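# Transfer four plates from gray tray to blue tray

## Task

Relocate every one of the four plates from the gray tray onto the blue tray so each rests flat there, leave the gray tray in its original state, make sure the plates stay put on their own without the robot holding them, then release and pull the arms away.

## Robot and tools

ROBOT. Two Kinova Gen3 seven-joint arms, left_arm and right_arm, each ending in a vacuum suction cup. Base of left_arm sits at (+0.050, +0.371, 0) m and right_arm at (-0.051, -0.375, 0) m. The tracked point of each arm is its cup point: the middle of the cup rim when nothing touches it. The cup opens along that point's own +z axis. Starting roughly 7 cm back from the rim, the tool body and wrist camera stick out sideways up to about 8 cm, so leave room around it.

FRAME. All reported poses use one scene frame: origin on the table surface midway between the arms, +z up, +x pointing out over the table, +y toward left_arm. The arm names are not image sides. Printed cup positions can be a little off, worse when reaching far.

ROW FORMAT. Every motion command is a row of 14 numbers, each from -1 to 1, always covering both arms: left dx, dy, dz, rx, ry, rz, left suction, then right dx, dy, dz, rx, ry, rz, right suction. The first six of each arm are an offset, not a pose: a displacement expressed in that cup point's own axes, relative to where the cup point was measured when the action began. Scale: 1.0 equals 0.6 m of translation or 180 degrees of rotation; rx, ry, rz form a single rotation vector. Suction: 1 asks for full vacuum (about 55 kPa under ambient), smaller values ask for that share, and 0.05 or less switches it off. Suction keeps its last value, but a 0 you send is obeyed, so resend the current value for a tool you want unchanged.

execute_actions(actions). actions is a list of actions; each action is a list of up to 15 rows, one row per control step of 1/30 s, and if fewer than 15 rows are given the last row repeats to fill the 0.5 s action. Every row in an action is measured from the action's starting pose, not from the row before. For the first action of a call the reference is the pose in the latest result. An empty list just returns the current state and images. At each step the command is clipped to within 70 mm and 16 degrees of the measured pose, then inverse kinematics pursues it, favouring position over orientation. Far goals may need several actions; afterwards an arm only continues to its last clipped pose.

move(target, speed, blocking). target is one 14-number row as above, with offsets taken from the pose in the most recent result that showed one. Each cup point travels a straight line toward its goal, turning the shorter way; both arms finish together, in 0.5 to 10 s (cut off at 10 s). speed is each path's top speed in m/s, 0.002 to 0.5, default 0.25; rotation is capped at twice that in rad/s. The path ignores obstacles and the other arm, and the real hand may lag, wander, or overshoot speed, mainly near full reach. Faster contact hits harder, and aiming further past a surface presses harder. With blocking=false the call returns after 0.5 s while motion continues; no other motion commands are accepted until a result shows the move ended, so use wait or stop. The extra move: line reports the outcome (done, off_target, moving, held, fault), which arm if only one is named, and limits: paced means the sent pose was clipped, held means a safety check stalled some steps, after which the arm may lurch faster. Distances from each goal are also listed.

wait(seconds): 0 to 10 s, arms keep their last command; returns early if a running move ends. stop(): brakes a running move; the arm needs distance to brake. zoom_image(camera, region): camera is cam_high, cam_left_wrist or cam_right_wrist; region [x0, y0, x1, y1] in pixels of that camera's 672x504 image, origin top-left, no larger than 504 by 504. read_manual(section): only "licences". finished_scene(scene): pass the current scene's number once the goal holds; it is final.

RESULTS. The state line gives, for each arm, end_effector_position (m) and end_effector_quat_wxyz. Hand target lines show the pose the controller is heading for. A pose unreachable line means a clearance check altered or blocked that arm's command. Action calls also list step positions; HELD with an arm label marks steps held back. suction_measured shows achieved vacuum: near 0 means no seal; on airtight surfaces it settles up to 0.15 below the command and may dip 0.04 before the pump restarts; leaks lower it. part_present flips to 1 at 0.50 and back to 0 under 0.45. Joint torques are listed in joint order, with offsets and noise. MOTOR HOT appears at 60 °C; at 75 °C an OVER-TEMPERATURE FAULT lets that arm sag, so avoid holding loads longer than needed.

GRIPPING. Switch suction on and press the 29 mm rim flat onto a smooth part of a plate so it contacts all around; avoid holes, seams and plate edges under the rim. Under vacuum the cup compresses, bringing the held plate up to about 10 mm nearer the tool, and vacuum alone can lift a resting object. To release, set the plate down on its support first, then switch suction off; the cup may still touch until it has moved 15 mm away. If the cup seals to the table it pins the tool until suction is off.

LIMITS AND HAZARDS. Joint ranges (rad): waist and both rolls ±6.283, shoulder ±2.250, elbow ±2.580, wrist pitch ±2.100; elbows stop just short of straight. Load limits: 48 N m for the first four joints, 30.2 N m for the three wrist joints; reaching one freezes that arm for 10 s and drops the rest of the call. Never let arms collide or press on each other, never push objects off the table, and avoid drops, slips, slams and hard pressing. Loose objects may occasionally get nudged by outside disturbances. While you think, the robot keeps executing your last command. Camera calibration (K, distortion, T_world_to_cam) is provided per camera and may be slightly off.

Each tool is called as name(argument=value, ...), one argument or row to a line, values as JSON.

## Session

execute_actions(
  actions=[],
)

Scene clock: 0.00 s.
left_arm: end_effector_position=(+0.4943, +0.4480, +0.2087) suction_measured=0.00 part_present=0 end_effector_quat_wxyz=(+0.003, -0.340, +0.940, -0.001) | right_arm: end_effector_position=(+0.3974, -0.4178, +0.2085) suction_measured=0.00 part_present=0 end_effector_quat_wxyz=(+0.002, +0.304, +0.953, +0.001)
Joint positions: left_arm=[-0.056  0.429 -0.003  1.656  0.002  1.05  -2.677] | right_arm=[-0.055  0.429 -0.003  1.657  0.     1.051  2.563]
Joint velocities: left_arm=[ 0.    -0.001 -0.     0.    -0.001  0.     0.   ] | right_arm=[-0.    -0.    -0.     0.    -0.    -0.001 -0.001]
Joint torques (N m, as the joint torque sensors report them, + toward a larger angle): no reading
Hand target (left_arm): +0.494, +0.448, +0.209; +0.003, -0.340, +0.940, -0.001
Hand target (right_arm): +0.397, -0.418, +0.208; +0.002, +0.304, +0.953, +0.001
camera_calibration (this result's frames):
cam_left_wrist: T_world_to_cam=[[0.610081, -0.791738, -0.0308449, 0.0758757], [-0.737599, -0.581721, 0.342855, 0.562864], [-0.289395, -0.186418, -0.938882, 0.520684], [0, 0, 0, 1]] pos_world=[0.519561, 0.484568, 0.298221]
cam_right_wrist: T_world_to_cam=[[-0.536656, -0.842859, -0.039862, -0.117812], [-0.796525, 0.490432, 0.353589, 0.457], [-0.278476, 0.221507, -0.934551, 0.501183], [0, 0, 0, 1]] pos_world=[0.440355, -0.434442, 0.302094]

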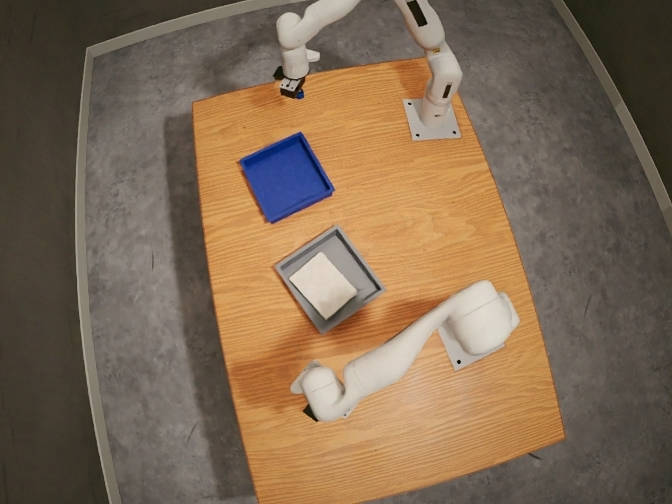

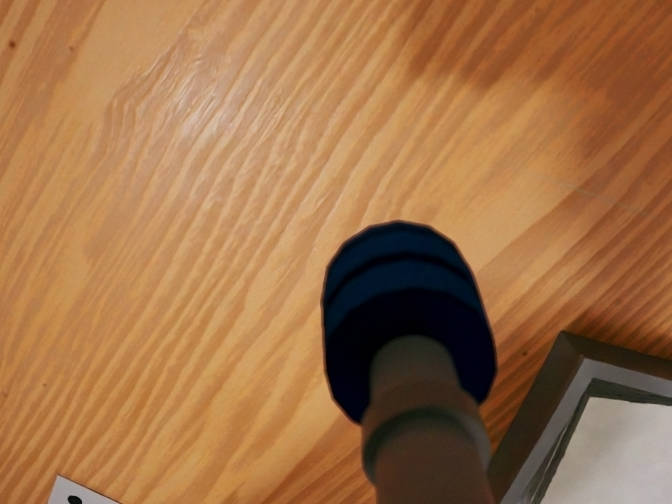

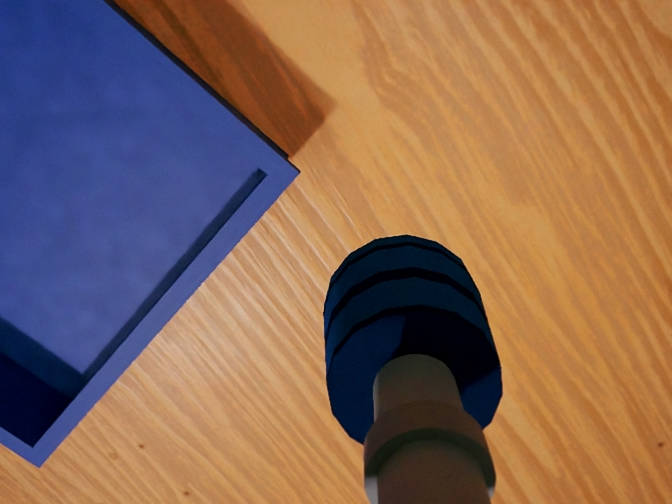

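move(
  target=[-0.06,0.1,0,0,0,0,0,0.461,0.776,0.18,0,0,-0.197,0],
  speed=0.4,
)

Scene clock: 2.50 s.
left_arm: end_effector_position=(+0.4835, +0.5173, +0.2087) suction_measured=0.00 part_present=0 end_effector_quat_wxyz=(+0.003, -0.340, +0.940, -0.000) | right_arm: end_effector_position=(+0.4433, +0.1220, +0.1025) suction_measured=0.00 part_present=0 end_effector_quat_wxyz=(+0.001, +0.001, +1.000, +0.003)
Joint positions: left_arm=[-0.196  0.443 -0.022  1.633  0.012  1.06  -2.839] | right_arm=[-0.879  1.171 -0.179  0.534  0.164  1.437  2.268]
Joint velocities: left_arm=[ 0.     0.     0.    -0.    -0.002 -0.    -0.001] | right_arm=[-0.002  0.02  -0.    -0.02  -0.001  0.007  0.001]
Joint torques (N m, as the joint torque sensors report them, + toward a larger angle): left_arm=[ -0.44 -14.8    0.41  -6.07  -0.08   0.01  -0.04] | right_arm=[ -0.38 -23.3   -0.46  -7.87   0.06   0.22  -0.1 ]
Hand target (left_arm): +0.483, +0.517, +0.209; +0.003, -0.340, +0.940, -0.000
Hand target (right_arm): +0.443, +0.122, +0.101; +0.001, +0.001, +1.000, +0.003
Off the commanded pose (left_arm): 0.000 m, 0 deg.
Off the commanded pose (right_arm): 0.002 m, 0 deg.
move: done
camera_calibration (this result's frames):
cam_left_wrist: T_world_to_cam=[[0.610043, -0.791737, -0.0316326, 0.137535], [-0.737572, -0.58199, 0.342455, 0.59539], [-0.289544, -0.185581, -0.939001, 0.53016], [0, 0, 0, 1]] pos_world=[0.508746, 0.55379, 0.298277]
cam_right_wrist: T_world_to_cam=[[0.0498476, -0.997844, -0.0426801, 0.11679], [-0.933143, -0.0617636, 0.35416, 0.394166], [-0.356033, 0.0221726, -0.93421, 0.35405], [0, 0, 0, 1]] pos_world=[0.488045, 0.133033, 0.196144]

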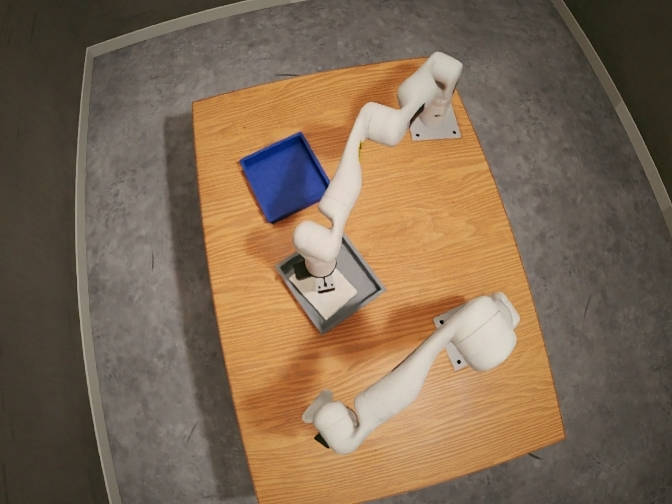

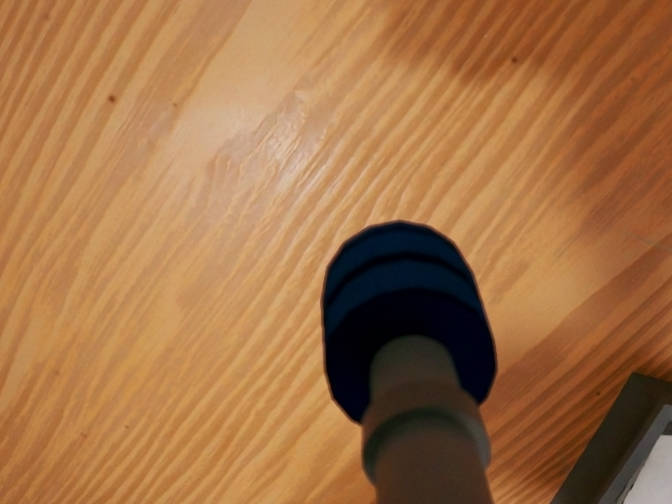

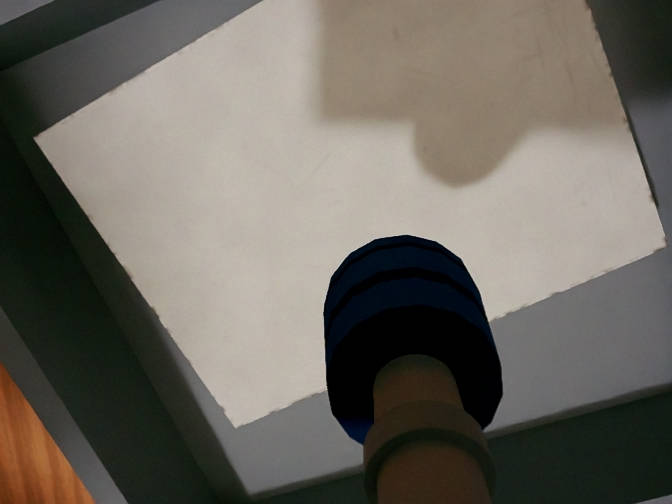

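move(
  target=[0,0,0,0,0,0,0,0,0.008,0.125,0,0,0,1],
  speed=0.09,
)

Scene clock: 3.77 s.
left_arm: end_effector_position=(+0.4835, +0.5173, +0.2087) suction_measured=0.00 part_present=0 end_effector_quat_wxyz=(+0.003, -0.340, +0.940, -0.000) | right_arm: end_effector_position=(+0.4432, +0.1269, +0.0271) suction_measured=0.39 part_present=0 end_effector_quat_wxyz=(+0.001, +0.001, +1.000, +0.003)
Joint positions: left_arm=[-0.196  0.443 -0.022  1.633  0.012  1.06  -2.839] | right_arm=[-0.881  1.256 -0.177  0.587  0.172  1.302  2.256]
Joint velocities: left_arm=[ 0.     0.001 -0.    -0.    -0.    -0.     0.   ] | right_arm=[ 0.001  0.008  0.002  0.001 -0.001  0.    -0.   ]
Joint torques (N m, as the joint torque sensors report them, + toward a larger angle): left_arm=[ -0.54 -14.89   0.51  -5.68  -0.19   0.03   0.02] | right_arm=[ -0.2  -24.39  -0.45  -8.44   0.07   0.11   0.  ]
Hand target (left_arm): +0.483, +0.517, +0.209; +0.003, -0.340, +0.940, -0.000
Hand target (right_arm): +0.443, +0.127, +0.028; +0.001, +0.001, +1.000, +0.003
Off the commanded pose (left_arm): 0.000 m, 0 deg.
Off the commanded pose (right_arm): 0.001 m, 0 deg.
move: done
camera_calibration (this result's frames):
cam_left_wrist: T_world_to_cam=[[0.610042, -0.791737, -0.0316324, 0.137535], [-0.737572, -0.58199, 0.342455, 0.595391], [-0.289544, -0.185581, -0.939002, 0.53016], [0, 0, 0, 1]] pos_world=[0.508746, 0.55379, 0.298277]
cam_right_wrist: T_world_to_cam=[[0.0496625, -0.997877, -0.0421316, 0.118483], [-0.9329, -0.0614114, 0.354862, 0.420992], [-0.356696, 0.0216812, -0.933969, 0.283815], [0, 0, 0, 1]] pos_world=[0.488095, 0.137932, 0.120672]

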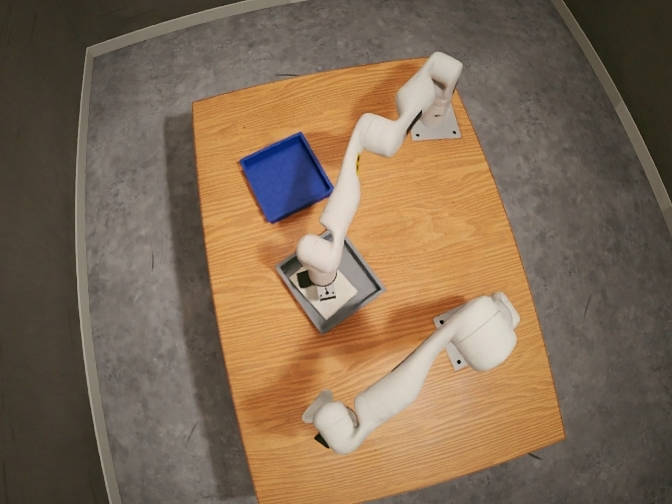

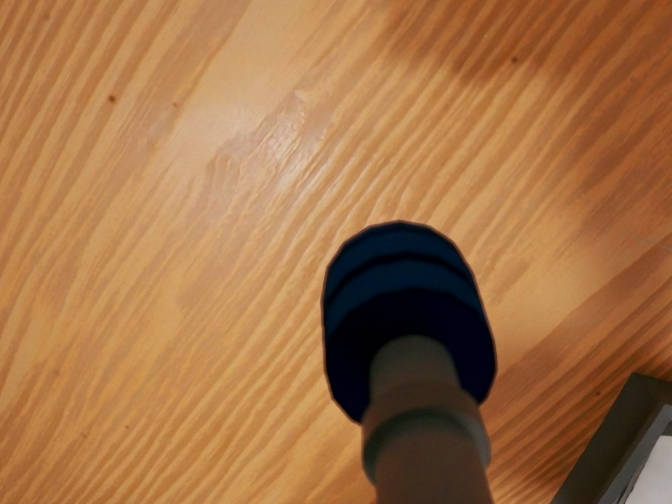

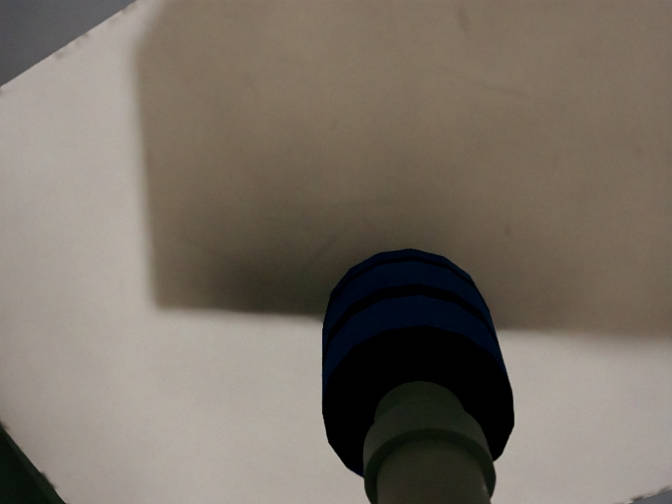

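move(
  target=[0,0,0,0,0,0,0,0,0,-0.085,0,0,0,1],
)

move(
  target=[0,0,0,0,0,0,0,-0.07,-0.608,0,0,0,0.072,1],
  speed=0.37,
)

zoom_image(
  camera="cam_high",
  region=[220,100,360,240],
)

Scene clock: 4.67 s.
left_arm: end_effector_position=(+0.4835, +0.5173, +0.2087) suction_measured=0.00 part_present=0 end_effector_quat_wxyz=(+0.003, -0.340, +0.940, -0.000) | right_arm: end_effector_position=(+0.4432, +0.1267, +0.0781) suction_measured=0.99 part_present=1 end_effector_quat_wxyz=(+0.001, +0.001, +1.000, +0.003)
Joint positions: left_arm=[-0.196  0.443 -0.022  1.633  0.012  1.06  -2.839] | right_arm=[-0.884  1.205 -0.178  0.537  0.166  1.402  2.262]
Joint velocities: left_arm=[ 0.    -0.     0.    -0.    -0.002 -0.     0.001] | right_arm=[-0.001  0.001  0.    -0.    -0.     0.     0.   ]
Joint torques (N m, as the joint torque sensors report them, + toward a larger angle): left_arm=[ -0.19 -14.96   0.39  -5.89  -0.07  -0.07  -0.08] | right_arm=[ -0.31 -24.27  -0.47  -8.77   0.03   0.03   0.12]
Hand target (left_arm): +0.483, +0.517, +0.209; +0.003, -0.340, +0.940, -0.000
Hand target (right_arm): +0.443, +0.127, +0.078; +0.001, +0.001, +1.000, +0.003
Off the commanded pose (left_arm): 0.000 m, 0 deg.
Off the commanded pose (right_arm): 0.000 m, 0 deg.
move: done
camera_calibration (this result's frames):
cam_left_wrist: T_world_to_cam=[[0.610043, -0.791737, -0.0316323, 0.137534], [-0.737572, -0.58199, 0.342454, 0.595392], [-0.289543, -0.185581, -0.939002, 0.530159], [0, 0, 0, 1]] pos_world=[0.508747, 0.55379, 0.298276]
cam_right_wrist: T_world_to_cam=[[0.0497275, -0.997876, -0.0420873, 0.120422], [-0.932916, -0.0614552, 0.354812, 0.402851], [-0.356645, 0.02162, -0.93399, 0.331425], [0, 0, 0, 1]] pos_world=[0.488039, 0.137759, 0.171679]

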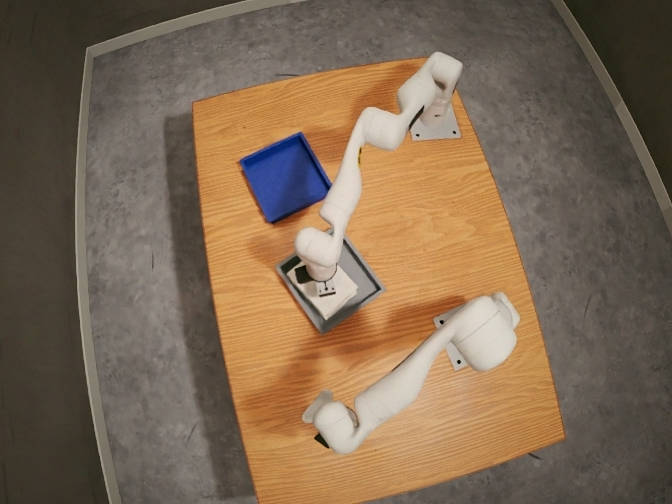

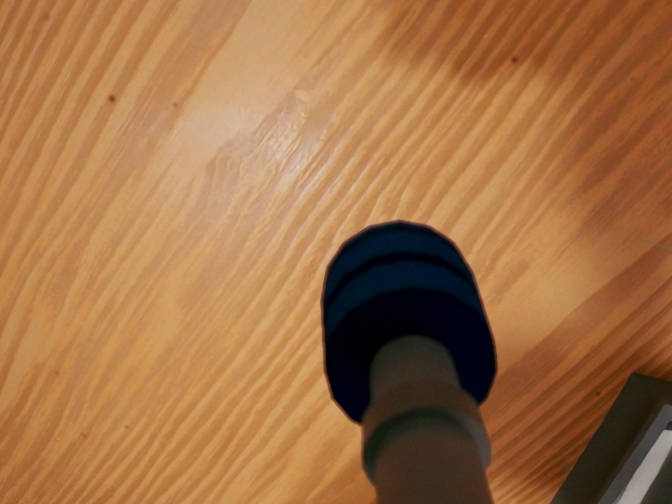

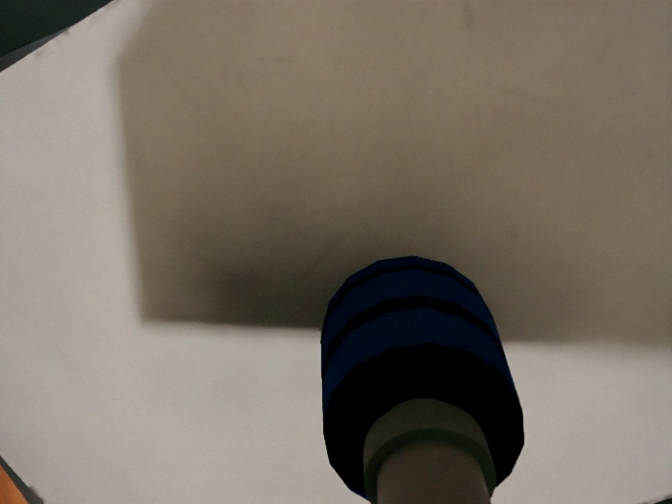

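Scene clock: 6.13 s.
left_arm: end_effector_position=(+0.4835, +0.5173, +0.2087) suction_measured=0.00 part_present=0 end_effector_quat_wxyz=(+0.003, -0.340, +0.940, -0.000) | right_arm: end_effector_position=(+0.4845, -0.2375, +0.0774) suction_measured=1.00 part_present=1 end_effector_quat_wxyz=(+0.002, +0.112, +0.994, +0.002)
Joint positions: left_arm=[-0.196  0.443 -0.022  1.633  0.012  1.06  -2.839] | right_arm=[-0.307  0.811 -0.152  1.427  0.137  0.909  2.518]
Joint velocities: left_arm=[ 0.    -0.    -0.     0.    -0.     0.    -0.001] | right_arm=[ 0.009 -0.003  0.006  0.001 -0.004  0.     0.003]
Joint torques (N m, as the joint torque sensors report them, + toward a larger angle): left_arm=[ -0.35 -14.88   0.37  -6.14  -0.07   0.03   0.07] | right_arm=[  0.19 -19.08  -1.05  -6.73  -0.04   0.19  -0.13]
Hand target (left_arm): +0.483, +0.517, +0.209; +0.003, -0.340, +0.940, -0.000
Hand target (right_arm): +0.485, -0.238, +0.078; +0.002, +0.113, +0.994, +0.002
Off the commanded pose (left_arm): 0.000 m, 0 deg.
Off the commanded pose (right_arm): 0.001 m, 0 deg.
move: done
camera_calibration (this result's frames):
cam_left_wrist: T_world_to_cam=[[0.610043, -0.791737, -0.0316319, 0.137534], [-0.737572, -0.58199, 0.342454, 0.595393], [-0.289543, -0.18558, -0.939002, 0.530159], [0, 0, 0, 1]] pos_world=[0.508748, 0.553791, 0.298276]
cam_right_wrist: T_world_to_cam=[[-0.173008, -0.984075, -0.0408004, -0.134015], [-0.923695, 0.147736, 0.3535, 0.464522], [-0.341843, 0.0988454, -0.934544, 0.364599], [0, 0, 0, 1]] pos_world=[0.530527, -0.236546, 0.171057]

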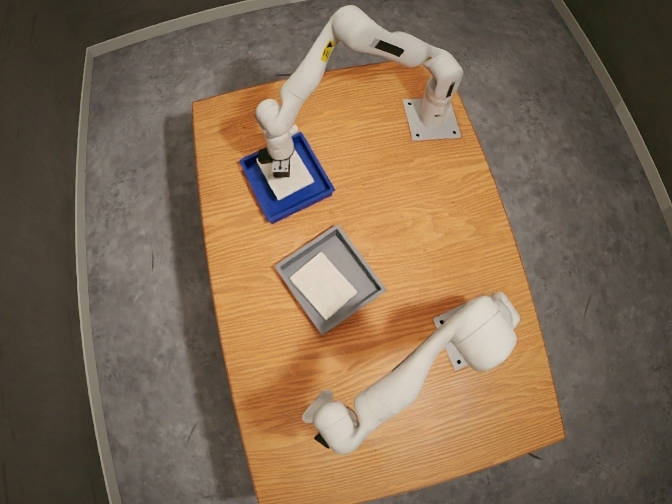

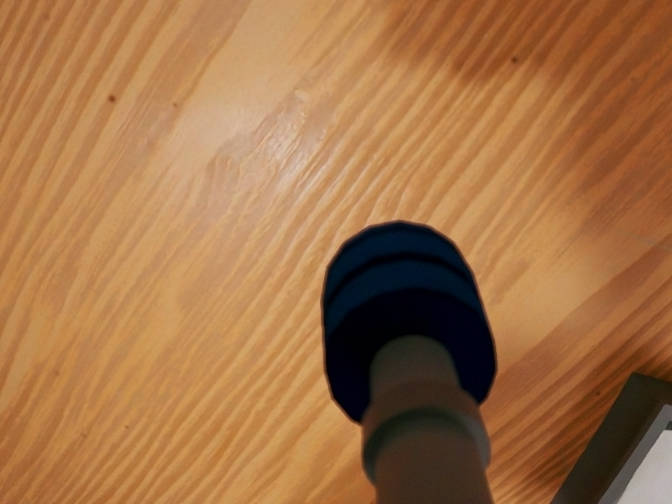

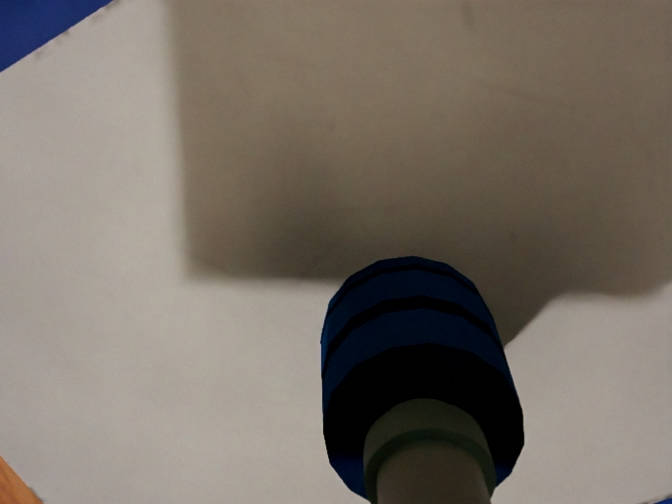

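Region (220, 100, 360, 240) of cam_high's 672x504 image, scaled by 3.600, with more detail than that image has.

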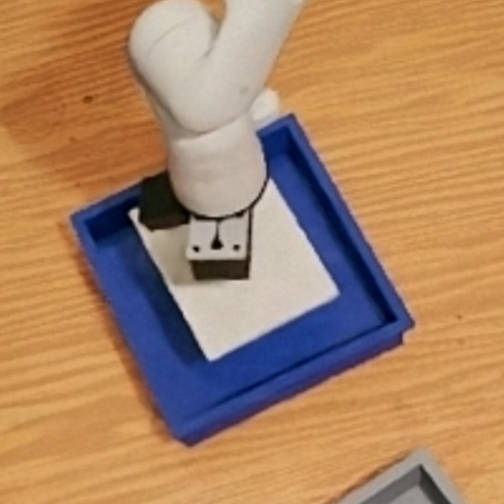

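move(
  target=[0,0,0,0,0,0,0,0,0,0.127,0,0,0,1],
  speed=0.08,
)

Scene clock: 7.53 s.
left_arm: end_effector_position=(+0.4835, +0.5173, +0.2087) suction_measured=0.00 part_present=0 end_effector_quat_wxyz=(+0.003, -0.340, +0.940, -0.000) | right_arm: end_effector_position=(+0.4848, -0.2373, +0.0015) suction_measured=1.00 part_present=1 end_effector_quat_wxyz=(+0.002, +0.113, +0.994, +0.002)
Joint positions: left_arm=[-0.196  0.443 -0.022  1.633  0.012  1.06  -2.839] | right_arm=[-0.315  0.934 -0.137  1.46   0.158  0.753  2.502]
Joint velocities: left_arm=[ 0.     0.     0.001 -0.     0.     0.     0.001] | right_arm=[-0.002  0.001 -0.    -0.001 -0.001 -0.001 -0.   ]
Joint torques (N m, as the joint torque sensors report them, + toward a larger angle): left_arm=[ -0.35 -14.85   0.3   -6.1   -0.12   0.     0.07] | right_arm=[ -0.14 -19.11  -0.61  -6.26   0.1    0.05   0.11]
Hand target (left_arm): +0.483, +0.517, +0.209; +0.003, -0.340, +0.940, -0.000
Hand target (right_arm): +0.485, -0.237, +0.001; +0.002, +0.113, +0.994, +0.002
Off the commanded pose (left_arm): 0.000 m, 0 deg.
Off the commanded pose (right_arm): 0.000 m, 0 deg.
move: done
camera_calibration (this result's frames):
cam_left_wrist: T_world_to_cam=[[0.610043, -0.791737, -0.0316317, 0.137533], [-0.737573, -0.58199, 0.342453, 0.595394], [-0.289542, -0.18558, -0.939002, 0.530159], [0, 0, 0, 1]] pos_world=[0.508748, 0.553791, 0.298276]
cam_right_wrist: T_world_to_cam=[[-0.173304, -0.984002, -0.0412957, -0.136737], [-0.92379, 0.147877, 0.353193, 0.491739], [-0.341436, 0.0993583, -0.934639, 0.293678], [0, 0, 0, 1]] pos_world=[0.530839, -0.236445, 0.0951568]

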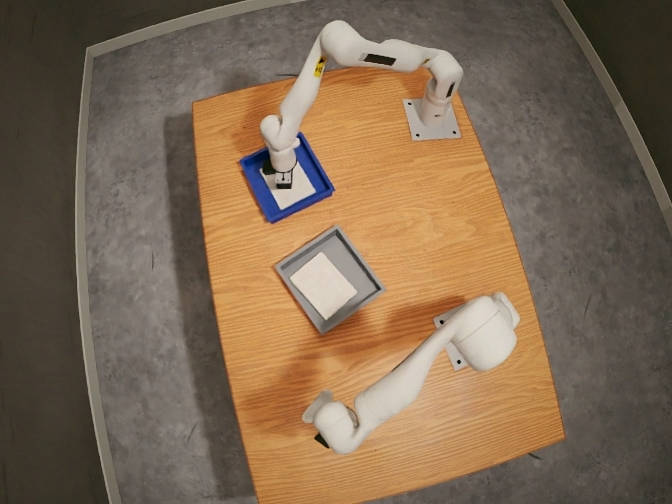

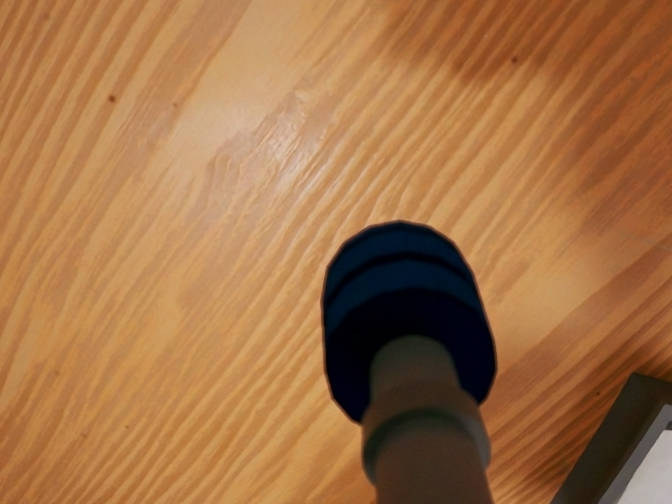

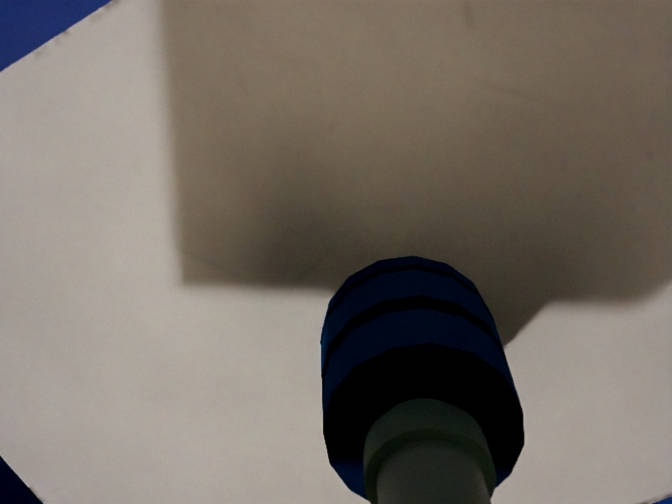

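execute_actions(
  actions=[
    [[0,0,0,0,0,0,0,0,0,0.002,0,0,0,1],[0,0,0,0,0,0,0,0,0,0.002,0,0,0,1],[0,0,0,0,0,0,0,0,0,0.002,0,0,0,0],[0,0,0,0,0,0,0,0,0,0,0,0,0,0],[0,0,0,0,0,0,0,0,0,0,0,0,0,0],[0,0,0,0,0,0,0,0,0,0,0,0,0,0],[0,0,0,0,0,0,0,0,0,0,0,0,0,0],[0,0,0,0,0,0,0,0,0,-0.12,0,0,0,0]],
  ],
)

wait(
  seconds=0.4,
)

Scene clock: 9.03 s.
left_arm: end_effector_position=(+0.4835, +0.5173, +0.2087) suction_measured=0.00 part_present=0 end_effector_quat_wxyz=(+0.003, -0.340, +0.940, -0.000) | right_arm: end_effector_position=(+0.4855, -0.2368, +0.0666) suction_measured=0.00 part_present=0 end_effector_quat_wxyz=(+0.004, +0.112, +0.994, +0.003)
Joint positions: left_arm=[-0.196  0.443 -0.022  1.633  0.012  1.06  -2.839] | right_arm=[-0.31   0.827 -0.147  1.434  0.137  0.881  2.518]
Joint velocities: left_arm=[ 0.     0.    -0.     0.001 -0.    -0.    -0.   ] | right_arm=[ 0.009 -0.237 -0.028 -0.126 -0.051  0.457  0.037]
Joint torques (N m, as the joint torque sensors report them, + toward a larger angle): left_arm=[ -0.5  -14.87   0.38  -5.91   0.     0.01  -0.03] | right_arm=[ -0.19 -13.87   0.03  -5.28   0.12   0.09   0.19]
Hand target (left_arm): +0.483, +0.517, +0.209; +0.003, -0.340, +0.940, -0.000
Hand target (right_arm): +0.485, -0.237, +0.073; +0.002, +0.112, +0.994, +0.002
Off the commanded pose (left_arm): 0.000 m, 0 deg.
Off the commanded pose (right_arm): 0.007 m, 0 deg.
Step readings (end_effector_position):
0: left_arm (+0.4835, +0.5173, +0.2087) | right_arm (+0.4848, -0.2373, +0.0015)
1: left_arm (+0.4835, +0.5173, +0.2087) | right_arm (+0.4849, -0.2373, +0.0012)
2: left_arm (+0.4835, +0.5173, +0.2087) | right_arm (+0.4854, -0.2372, +0.0015)
4: left_arm (+0.4835, +0.5173, +0.2087) | right_arm (+0.4857, -0.2371, +0.0022)
8: left_arm (+0.4835, +0.5173, +0.2087) | right_arm (+0.4866, -0.2368, +0.0049)
15: end_effector_position above
camera_calibration (this result's frames):
cam_left_wrist: T_world_to_cam=[[0.610043, -0.791737, -0.0316316, 0.137533], [-0.737573, -0.581991, 0.342452, 0.595395], [-0.289541, -0.18558, -0.939003, 0.530158], [0, 0, 0, 1]] pos_world=[0.508749, 0.553791, 0.298276]
cam_right_wrist: T_world_to_cam=[[-0.172556, -0.98405, -0.0432559, -0.133613], [-0.925006, 0.146798, 0.350448, 0.469828], [-0.338508, 0.100484, -0.935583, 0.353602], [0, 0, 0, 1]] pos_world=[0.531235, -0.235982, 0.160394]

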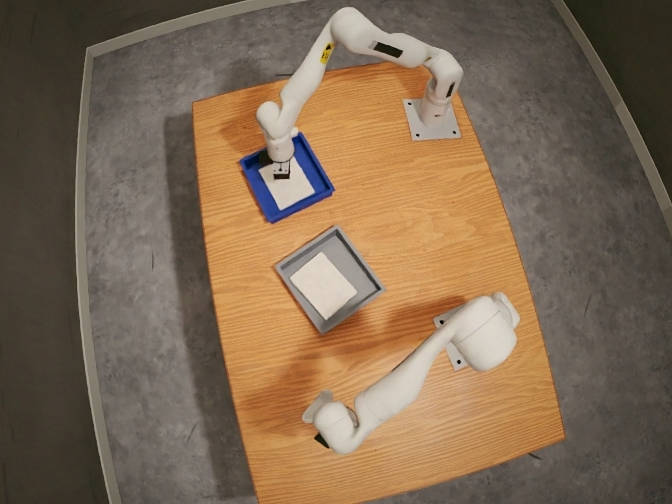

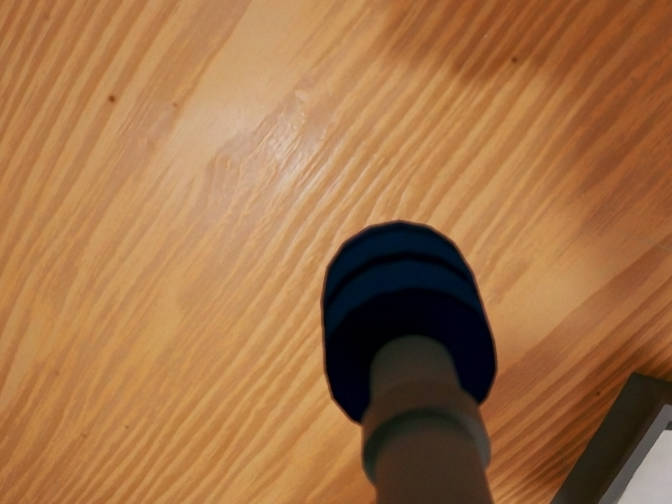

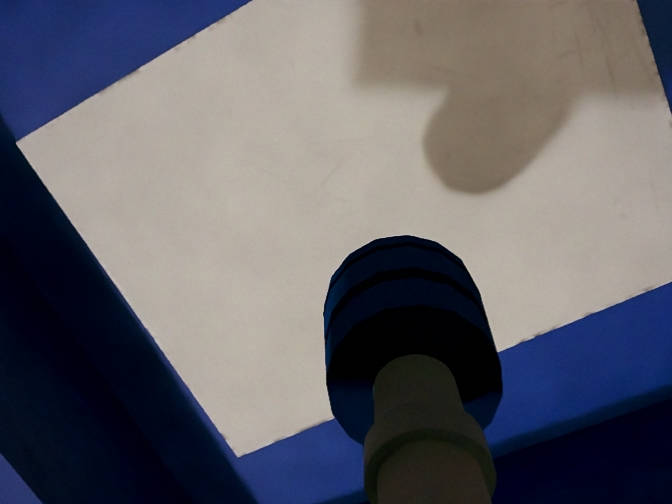

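Scene clock: 9.43 s.
left_arm: end_effector_position=(+0.4835, +0.5173, +0.2087) suction_measured=0.00 part_present=0 end_effector_quat_wxyz=(+0.003, -0.340, +0.940, -0.000) | right_arm: end_effector_position=(+0.4845, -0.2375, +0.0732) suction_measured=0.00 part_present=0 end_effector_quat_wxyz=(+0.002, +0.112, +0.994, +0.002)
Joint positions: left_arm=[-0.196  0.443 -0.022  1.633  0.012  1.06  -2.839] | right_arm=[-0.309  0.817 -0.148  1.43   0.135  0.898  2.519]
Joint velocities: left_arm=[ 0.    -0.001  0.     0.    -0.    -0.     0.   ] | right_arm=[-0.001 -0.001  0.001  0.    -0.002 -0.002  0.   ]
Joint torques (N m, as the joint torque sensors report them, + toward a larger angle): left_arm=[ -0.34 -14.7    0.29  -6.04   0.04   0.04   0.03] | right_arm=[ -0.15 -18.52  -0.63  -6.79   0.09   0.02   0.11]
Hand target (left_arm): +0.483, +0.517, +0.209; +0.003, -0.340, +0.940, -0.000
Hand target (right_arm): +0.485, -0.237, +0.073; +0.002, +0.112, +0.994, +0.002
Off the commanded pose (left_arm): 0.000 m, 0 deg.
Off the commanded pose (right_arm): 0.000 m, 0 deg.
wait: 0.40 s; at rest by 0.23 s
camera_calibration (this result's frames):
cam_left_wrist: T_world_to_cam=[[0.610043, -0.791737, -0.0316315, 0.137533], [-0.737573, -0.58199, 0.342452, 0.595395], [-0.289541, -0.18558, -0.939003, 0.530158], [0, 0, 0, 1]] pos_world=[0.508749, 0.553791, 0.298276]
cam_right_wrist: T_world_to_cam=[[-0.173004, -0.98406, -0.0411829, -0.134115], [-0.923958, 0.147671, 0.352838, 0.46626], [-0.341132, 0.0990935, -0.934778, 0.360362], [0, 0, 0, 1]] pos_world=[0.530533, -0.236539, 0.166821]

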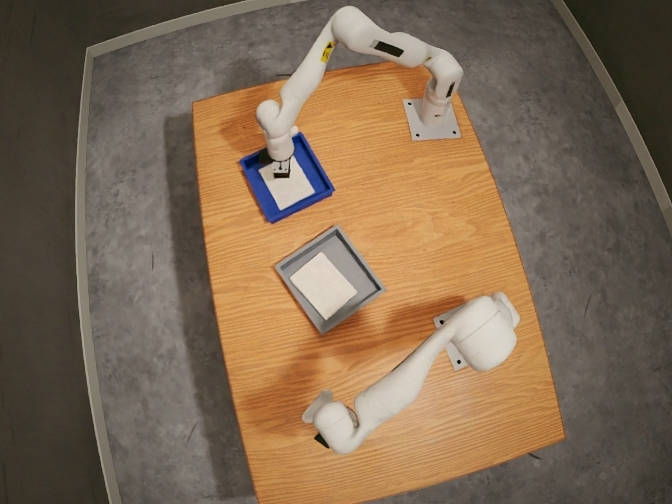

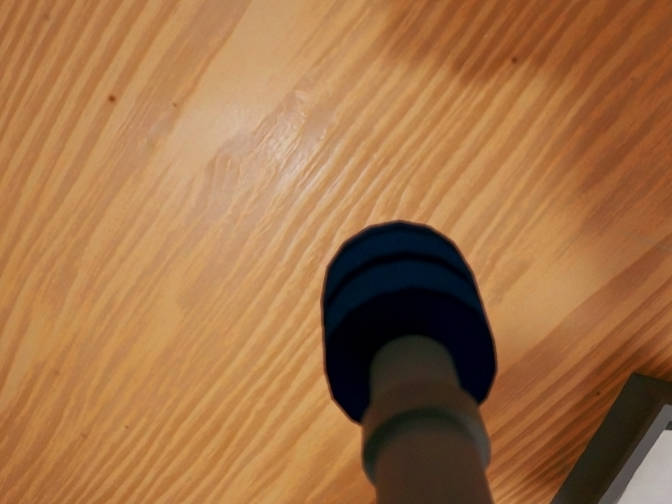

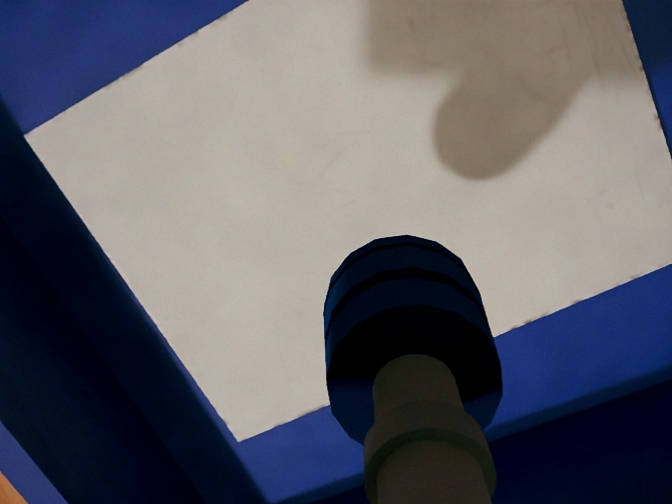

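move(
  target=[0,0,0,0,0,0,0,0.204,0.576,0,0,0,-0.072,0],
  speed=0.4,
)

move(
  target=[0,0,0,0,0,0,0,0,0,0.088,0,0,0,1],
  speed=0.12,
)

Scene clock: 11.20 s.
left_arm: end_effector_position=(+0.4835, +0.5173, +0.2087) suction_measured=0.00 part_present=0 end_effector_quat_wxyz=(+0.003, -0.340, +0.940, -0.000) | right_arm: end_effector_position=(+0.4432, +0.1266, +0.0750) suction_measured=0.00 part_present=0 end_effector_quat_wxyz=(+0.002, +0.000, +1.000, +0.003)
Joint positions: left_arm=[-0.196  0.443 -0.022  1.633  0.012  1.06  -2.839] | right_arm=[-0.884  1.205 -0.176  0.548  0.165  1.389  2.263]
Joint velocities: left_arm=[ 0.    -0.     0.     0.    -0.     0.    -0.001] | right_arm=[-0.006  0.02   0.001 -0.021 -0.001  0.008  0.   ]
Joint torques (N m, as the joint torque sensors report them, + toward a larger angle): left_arm=[ -0.51 -14.86   0.43  -6.03  -0.04   0.    -0.02] | right_arm=[ -0.51 -23.66  -0.1   -8.36  -0.01  -0.22   0.14]
Hand target (left_arm): +0.483, +0.517, +0.209; +0.003, -0.340, +0.940, -0.000
Hand target (right_arm): +0.443, +0.127, +0.074; +0.001, +0.000, +1.000, +0.003
Off the commanded pose (left_arm): 0.000 m, 0 deg.
Off the commanded pose (right_arm): 0.001 m, 0 deg.
move: done
camera_calibration (this result's frames):
cam_left_wrist: T_world_to_cam=[[0.610043, -0.791737, -0.0316313, 0.137533], [-0.737573, -0.581991, 0.342452, 0.595396], [-0.289541, -0.18558, -0.939003, 0.530158], [0, 0, 0, 1]] pos_world=[0.50875, 0.553791, 0.298276]
cam_right_wrist: T_world_to_cam=[[0.0505154, -0.997792, -0.0431262, 0.119872], [-0.933426, -0.0625261, 0.35328, 0.404473], [-0.355197, 0.022409, -0.934523, 0.327818], [0, 0, 0, 1]] pos_world=[0.48793, 0.137551, 0.16863]

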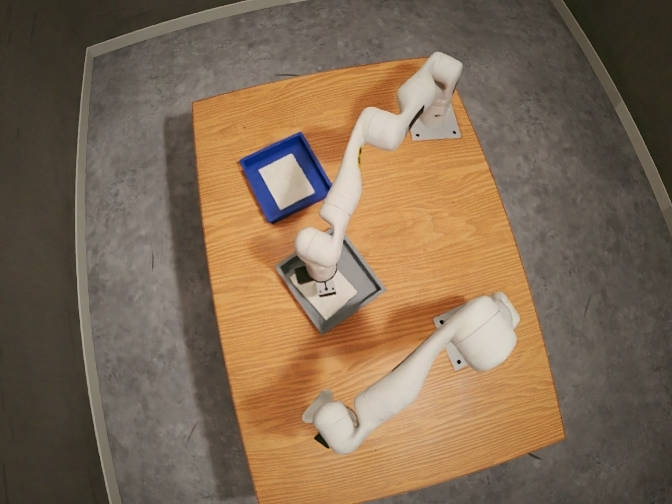

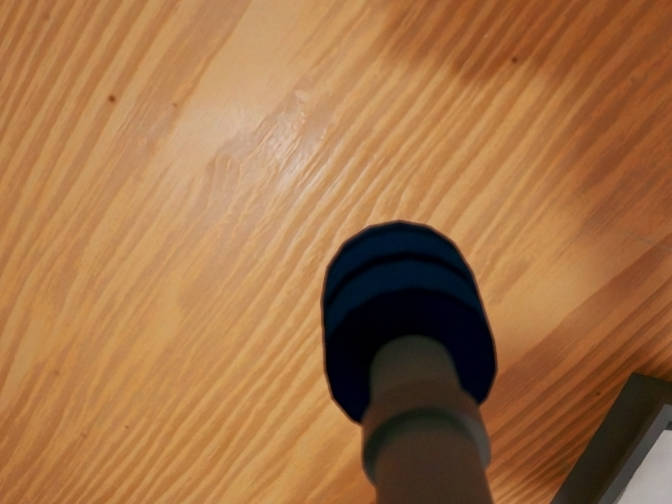

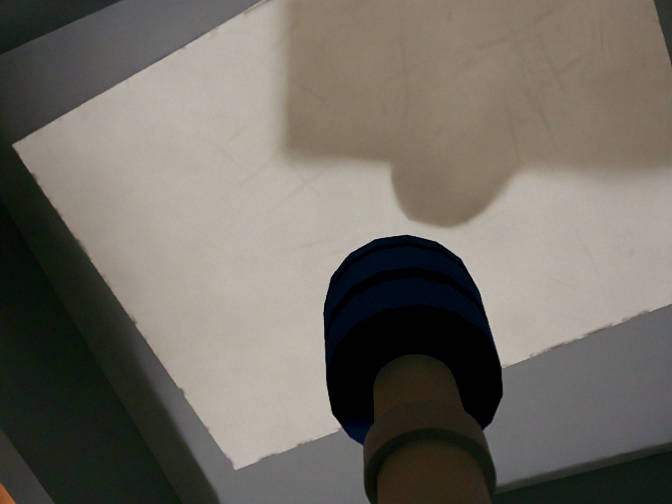

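Scene clock: 11.93 s.
left_arm: end_effector_position=(+0.4835, +0.5173, +0.2087) suction_measured=0.00 part_present=0 end_effector_quat_wxyz=(+0.003, -0.340, +0.940, -0.000) | right_arm: end_effector_position=(+0.4432, +0.1266, +0.0217) suction_measured=0.38 part_present=0 end_effector_quat_wxyz=(+0.001, +0.000, +1.000, +0.003)
Joint positions: left_arm=[-0.196  0.443 -0.022  1.633  0.012  1.06  -2.839] | right_arm=[-0.881  1.26  -0.175  0.596  0.172  1.288  2.257]
Joint velocities: left_arm=[ 0.     0.     0.     0.    -0.001  0.    -0.002] | right_arm=[-0.     0.005 -0.001  0.001  0.    -0.     0.   ]
Joint torques (N m, as the joint torque sensors report them, + toward a larger angle): left_arm=[ -0.41 -14.84   0.45  -5.9   -0.03   0.01   0.05] | right_arm=[ -0.09 -24.86  -0.33  -8.43   0.08   0.13   0.07]
Hand target (left_arm): +0.483, +0.517, +0.209; +0.003, -0.340, +0.940, -0.000
Hand target (right_arm): +0.443, +0.127, +0.022; +0.002, +0.000, +1.000, +0.003
Off the commanded pose (left_arm): 0.000 m, 0 deg.
Off the commanded pose (right_arm): 0.001 m, 0 deg.
move: done
camera_calibration (this result's frames):
cam_left_wrist: T_world_to_cam=[[0.610043, -0.791737, -0.031631, 0.137532], [-0.737573, -0.581991, 0.342451, 0.595397], [-0.28954, -0.18558, -0.939003, 0.530157], [0, 0, 0, 1]] pos_world=[0.50875, 0.553792, 0.298275]
cam_right_wrist: T_world_to_cam=[[0.0504394, -0.997824, -0.0424639, 0.117593], [-0.933167, -0.0622366, 0.354014, 0.423074], [-0.355886, 0.0217697, -0.934276, 0.27834], [0, 0, 0, 1]] pos_world=[0.487925, 0.137609, 0.115265]

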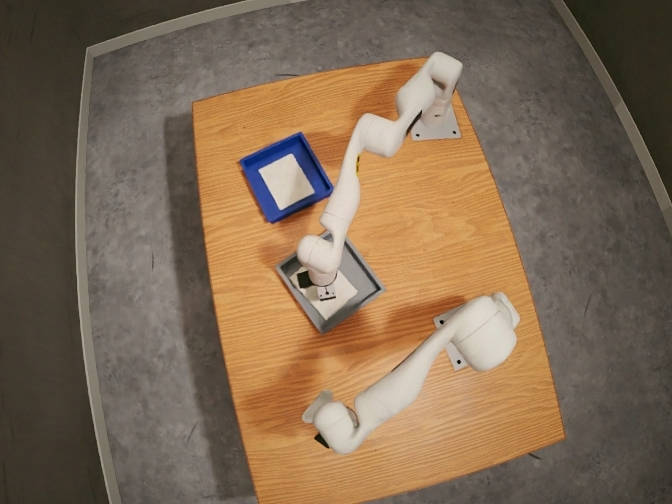

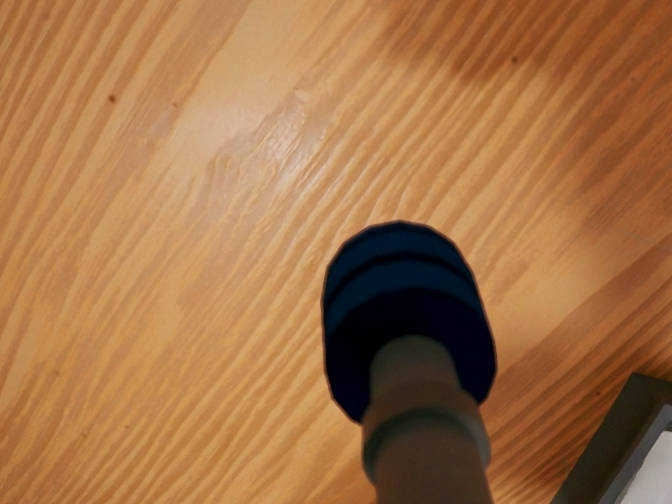

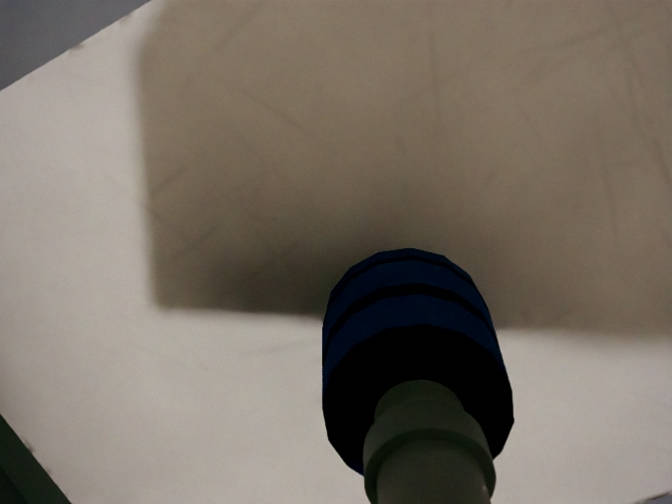

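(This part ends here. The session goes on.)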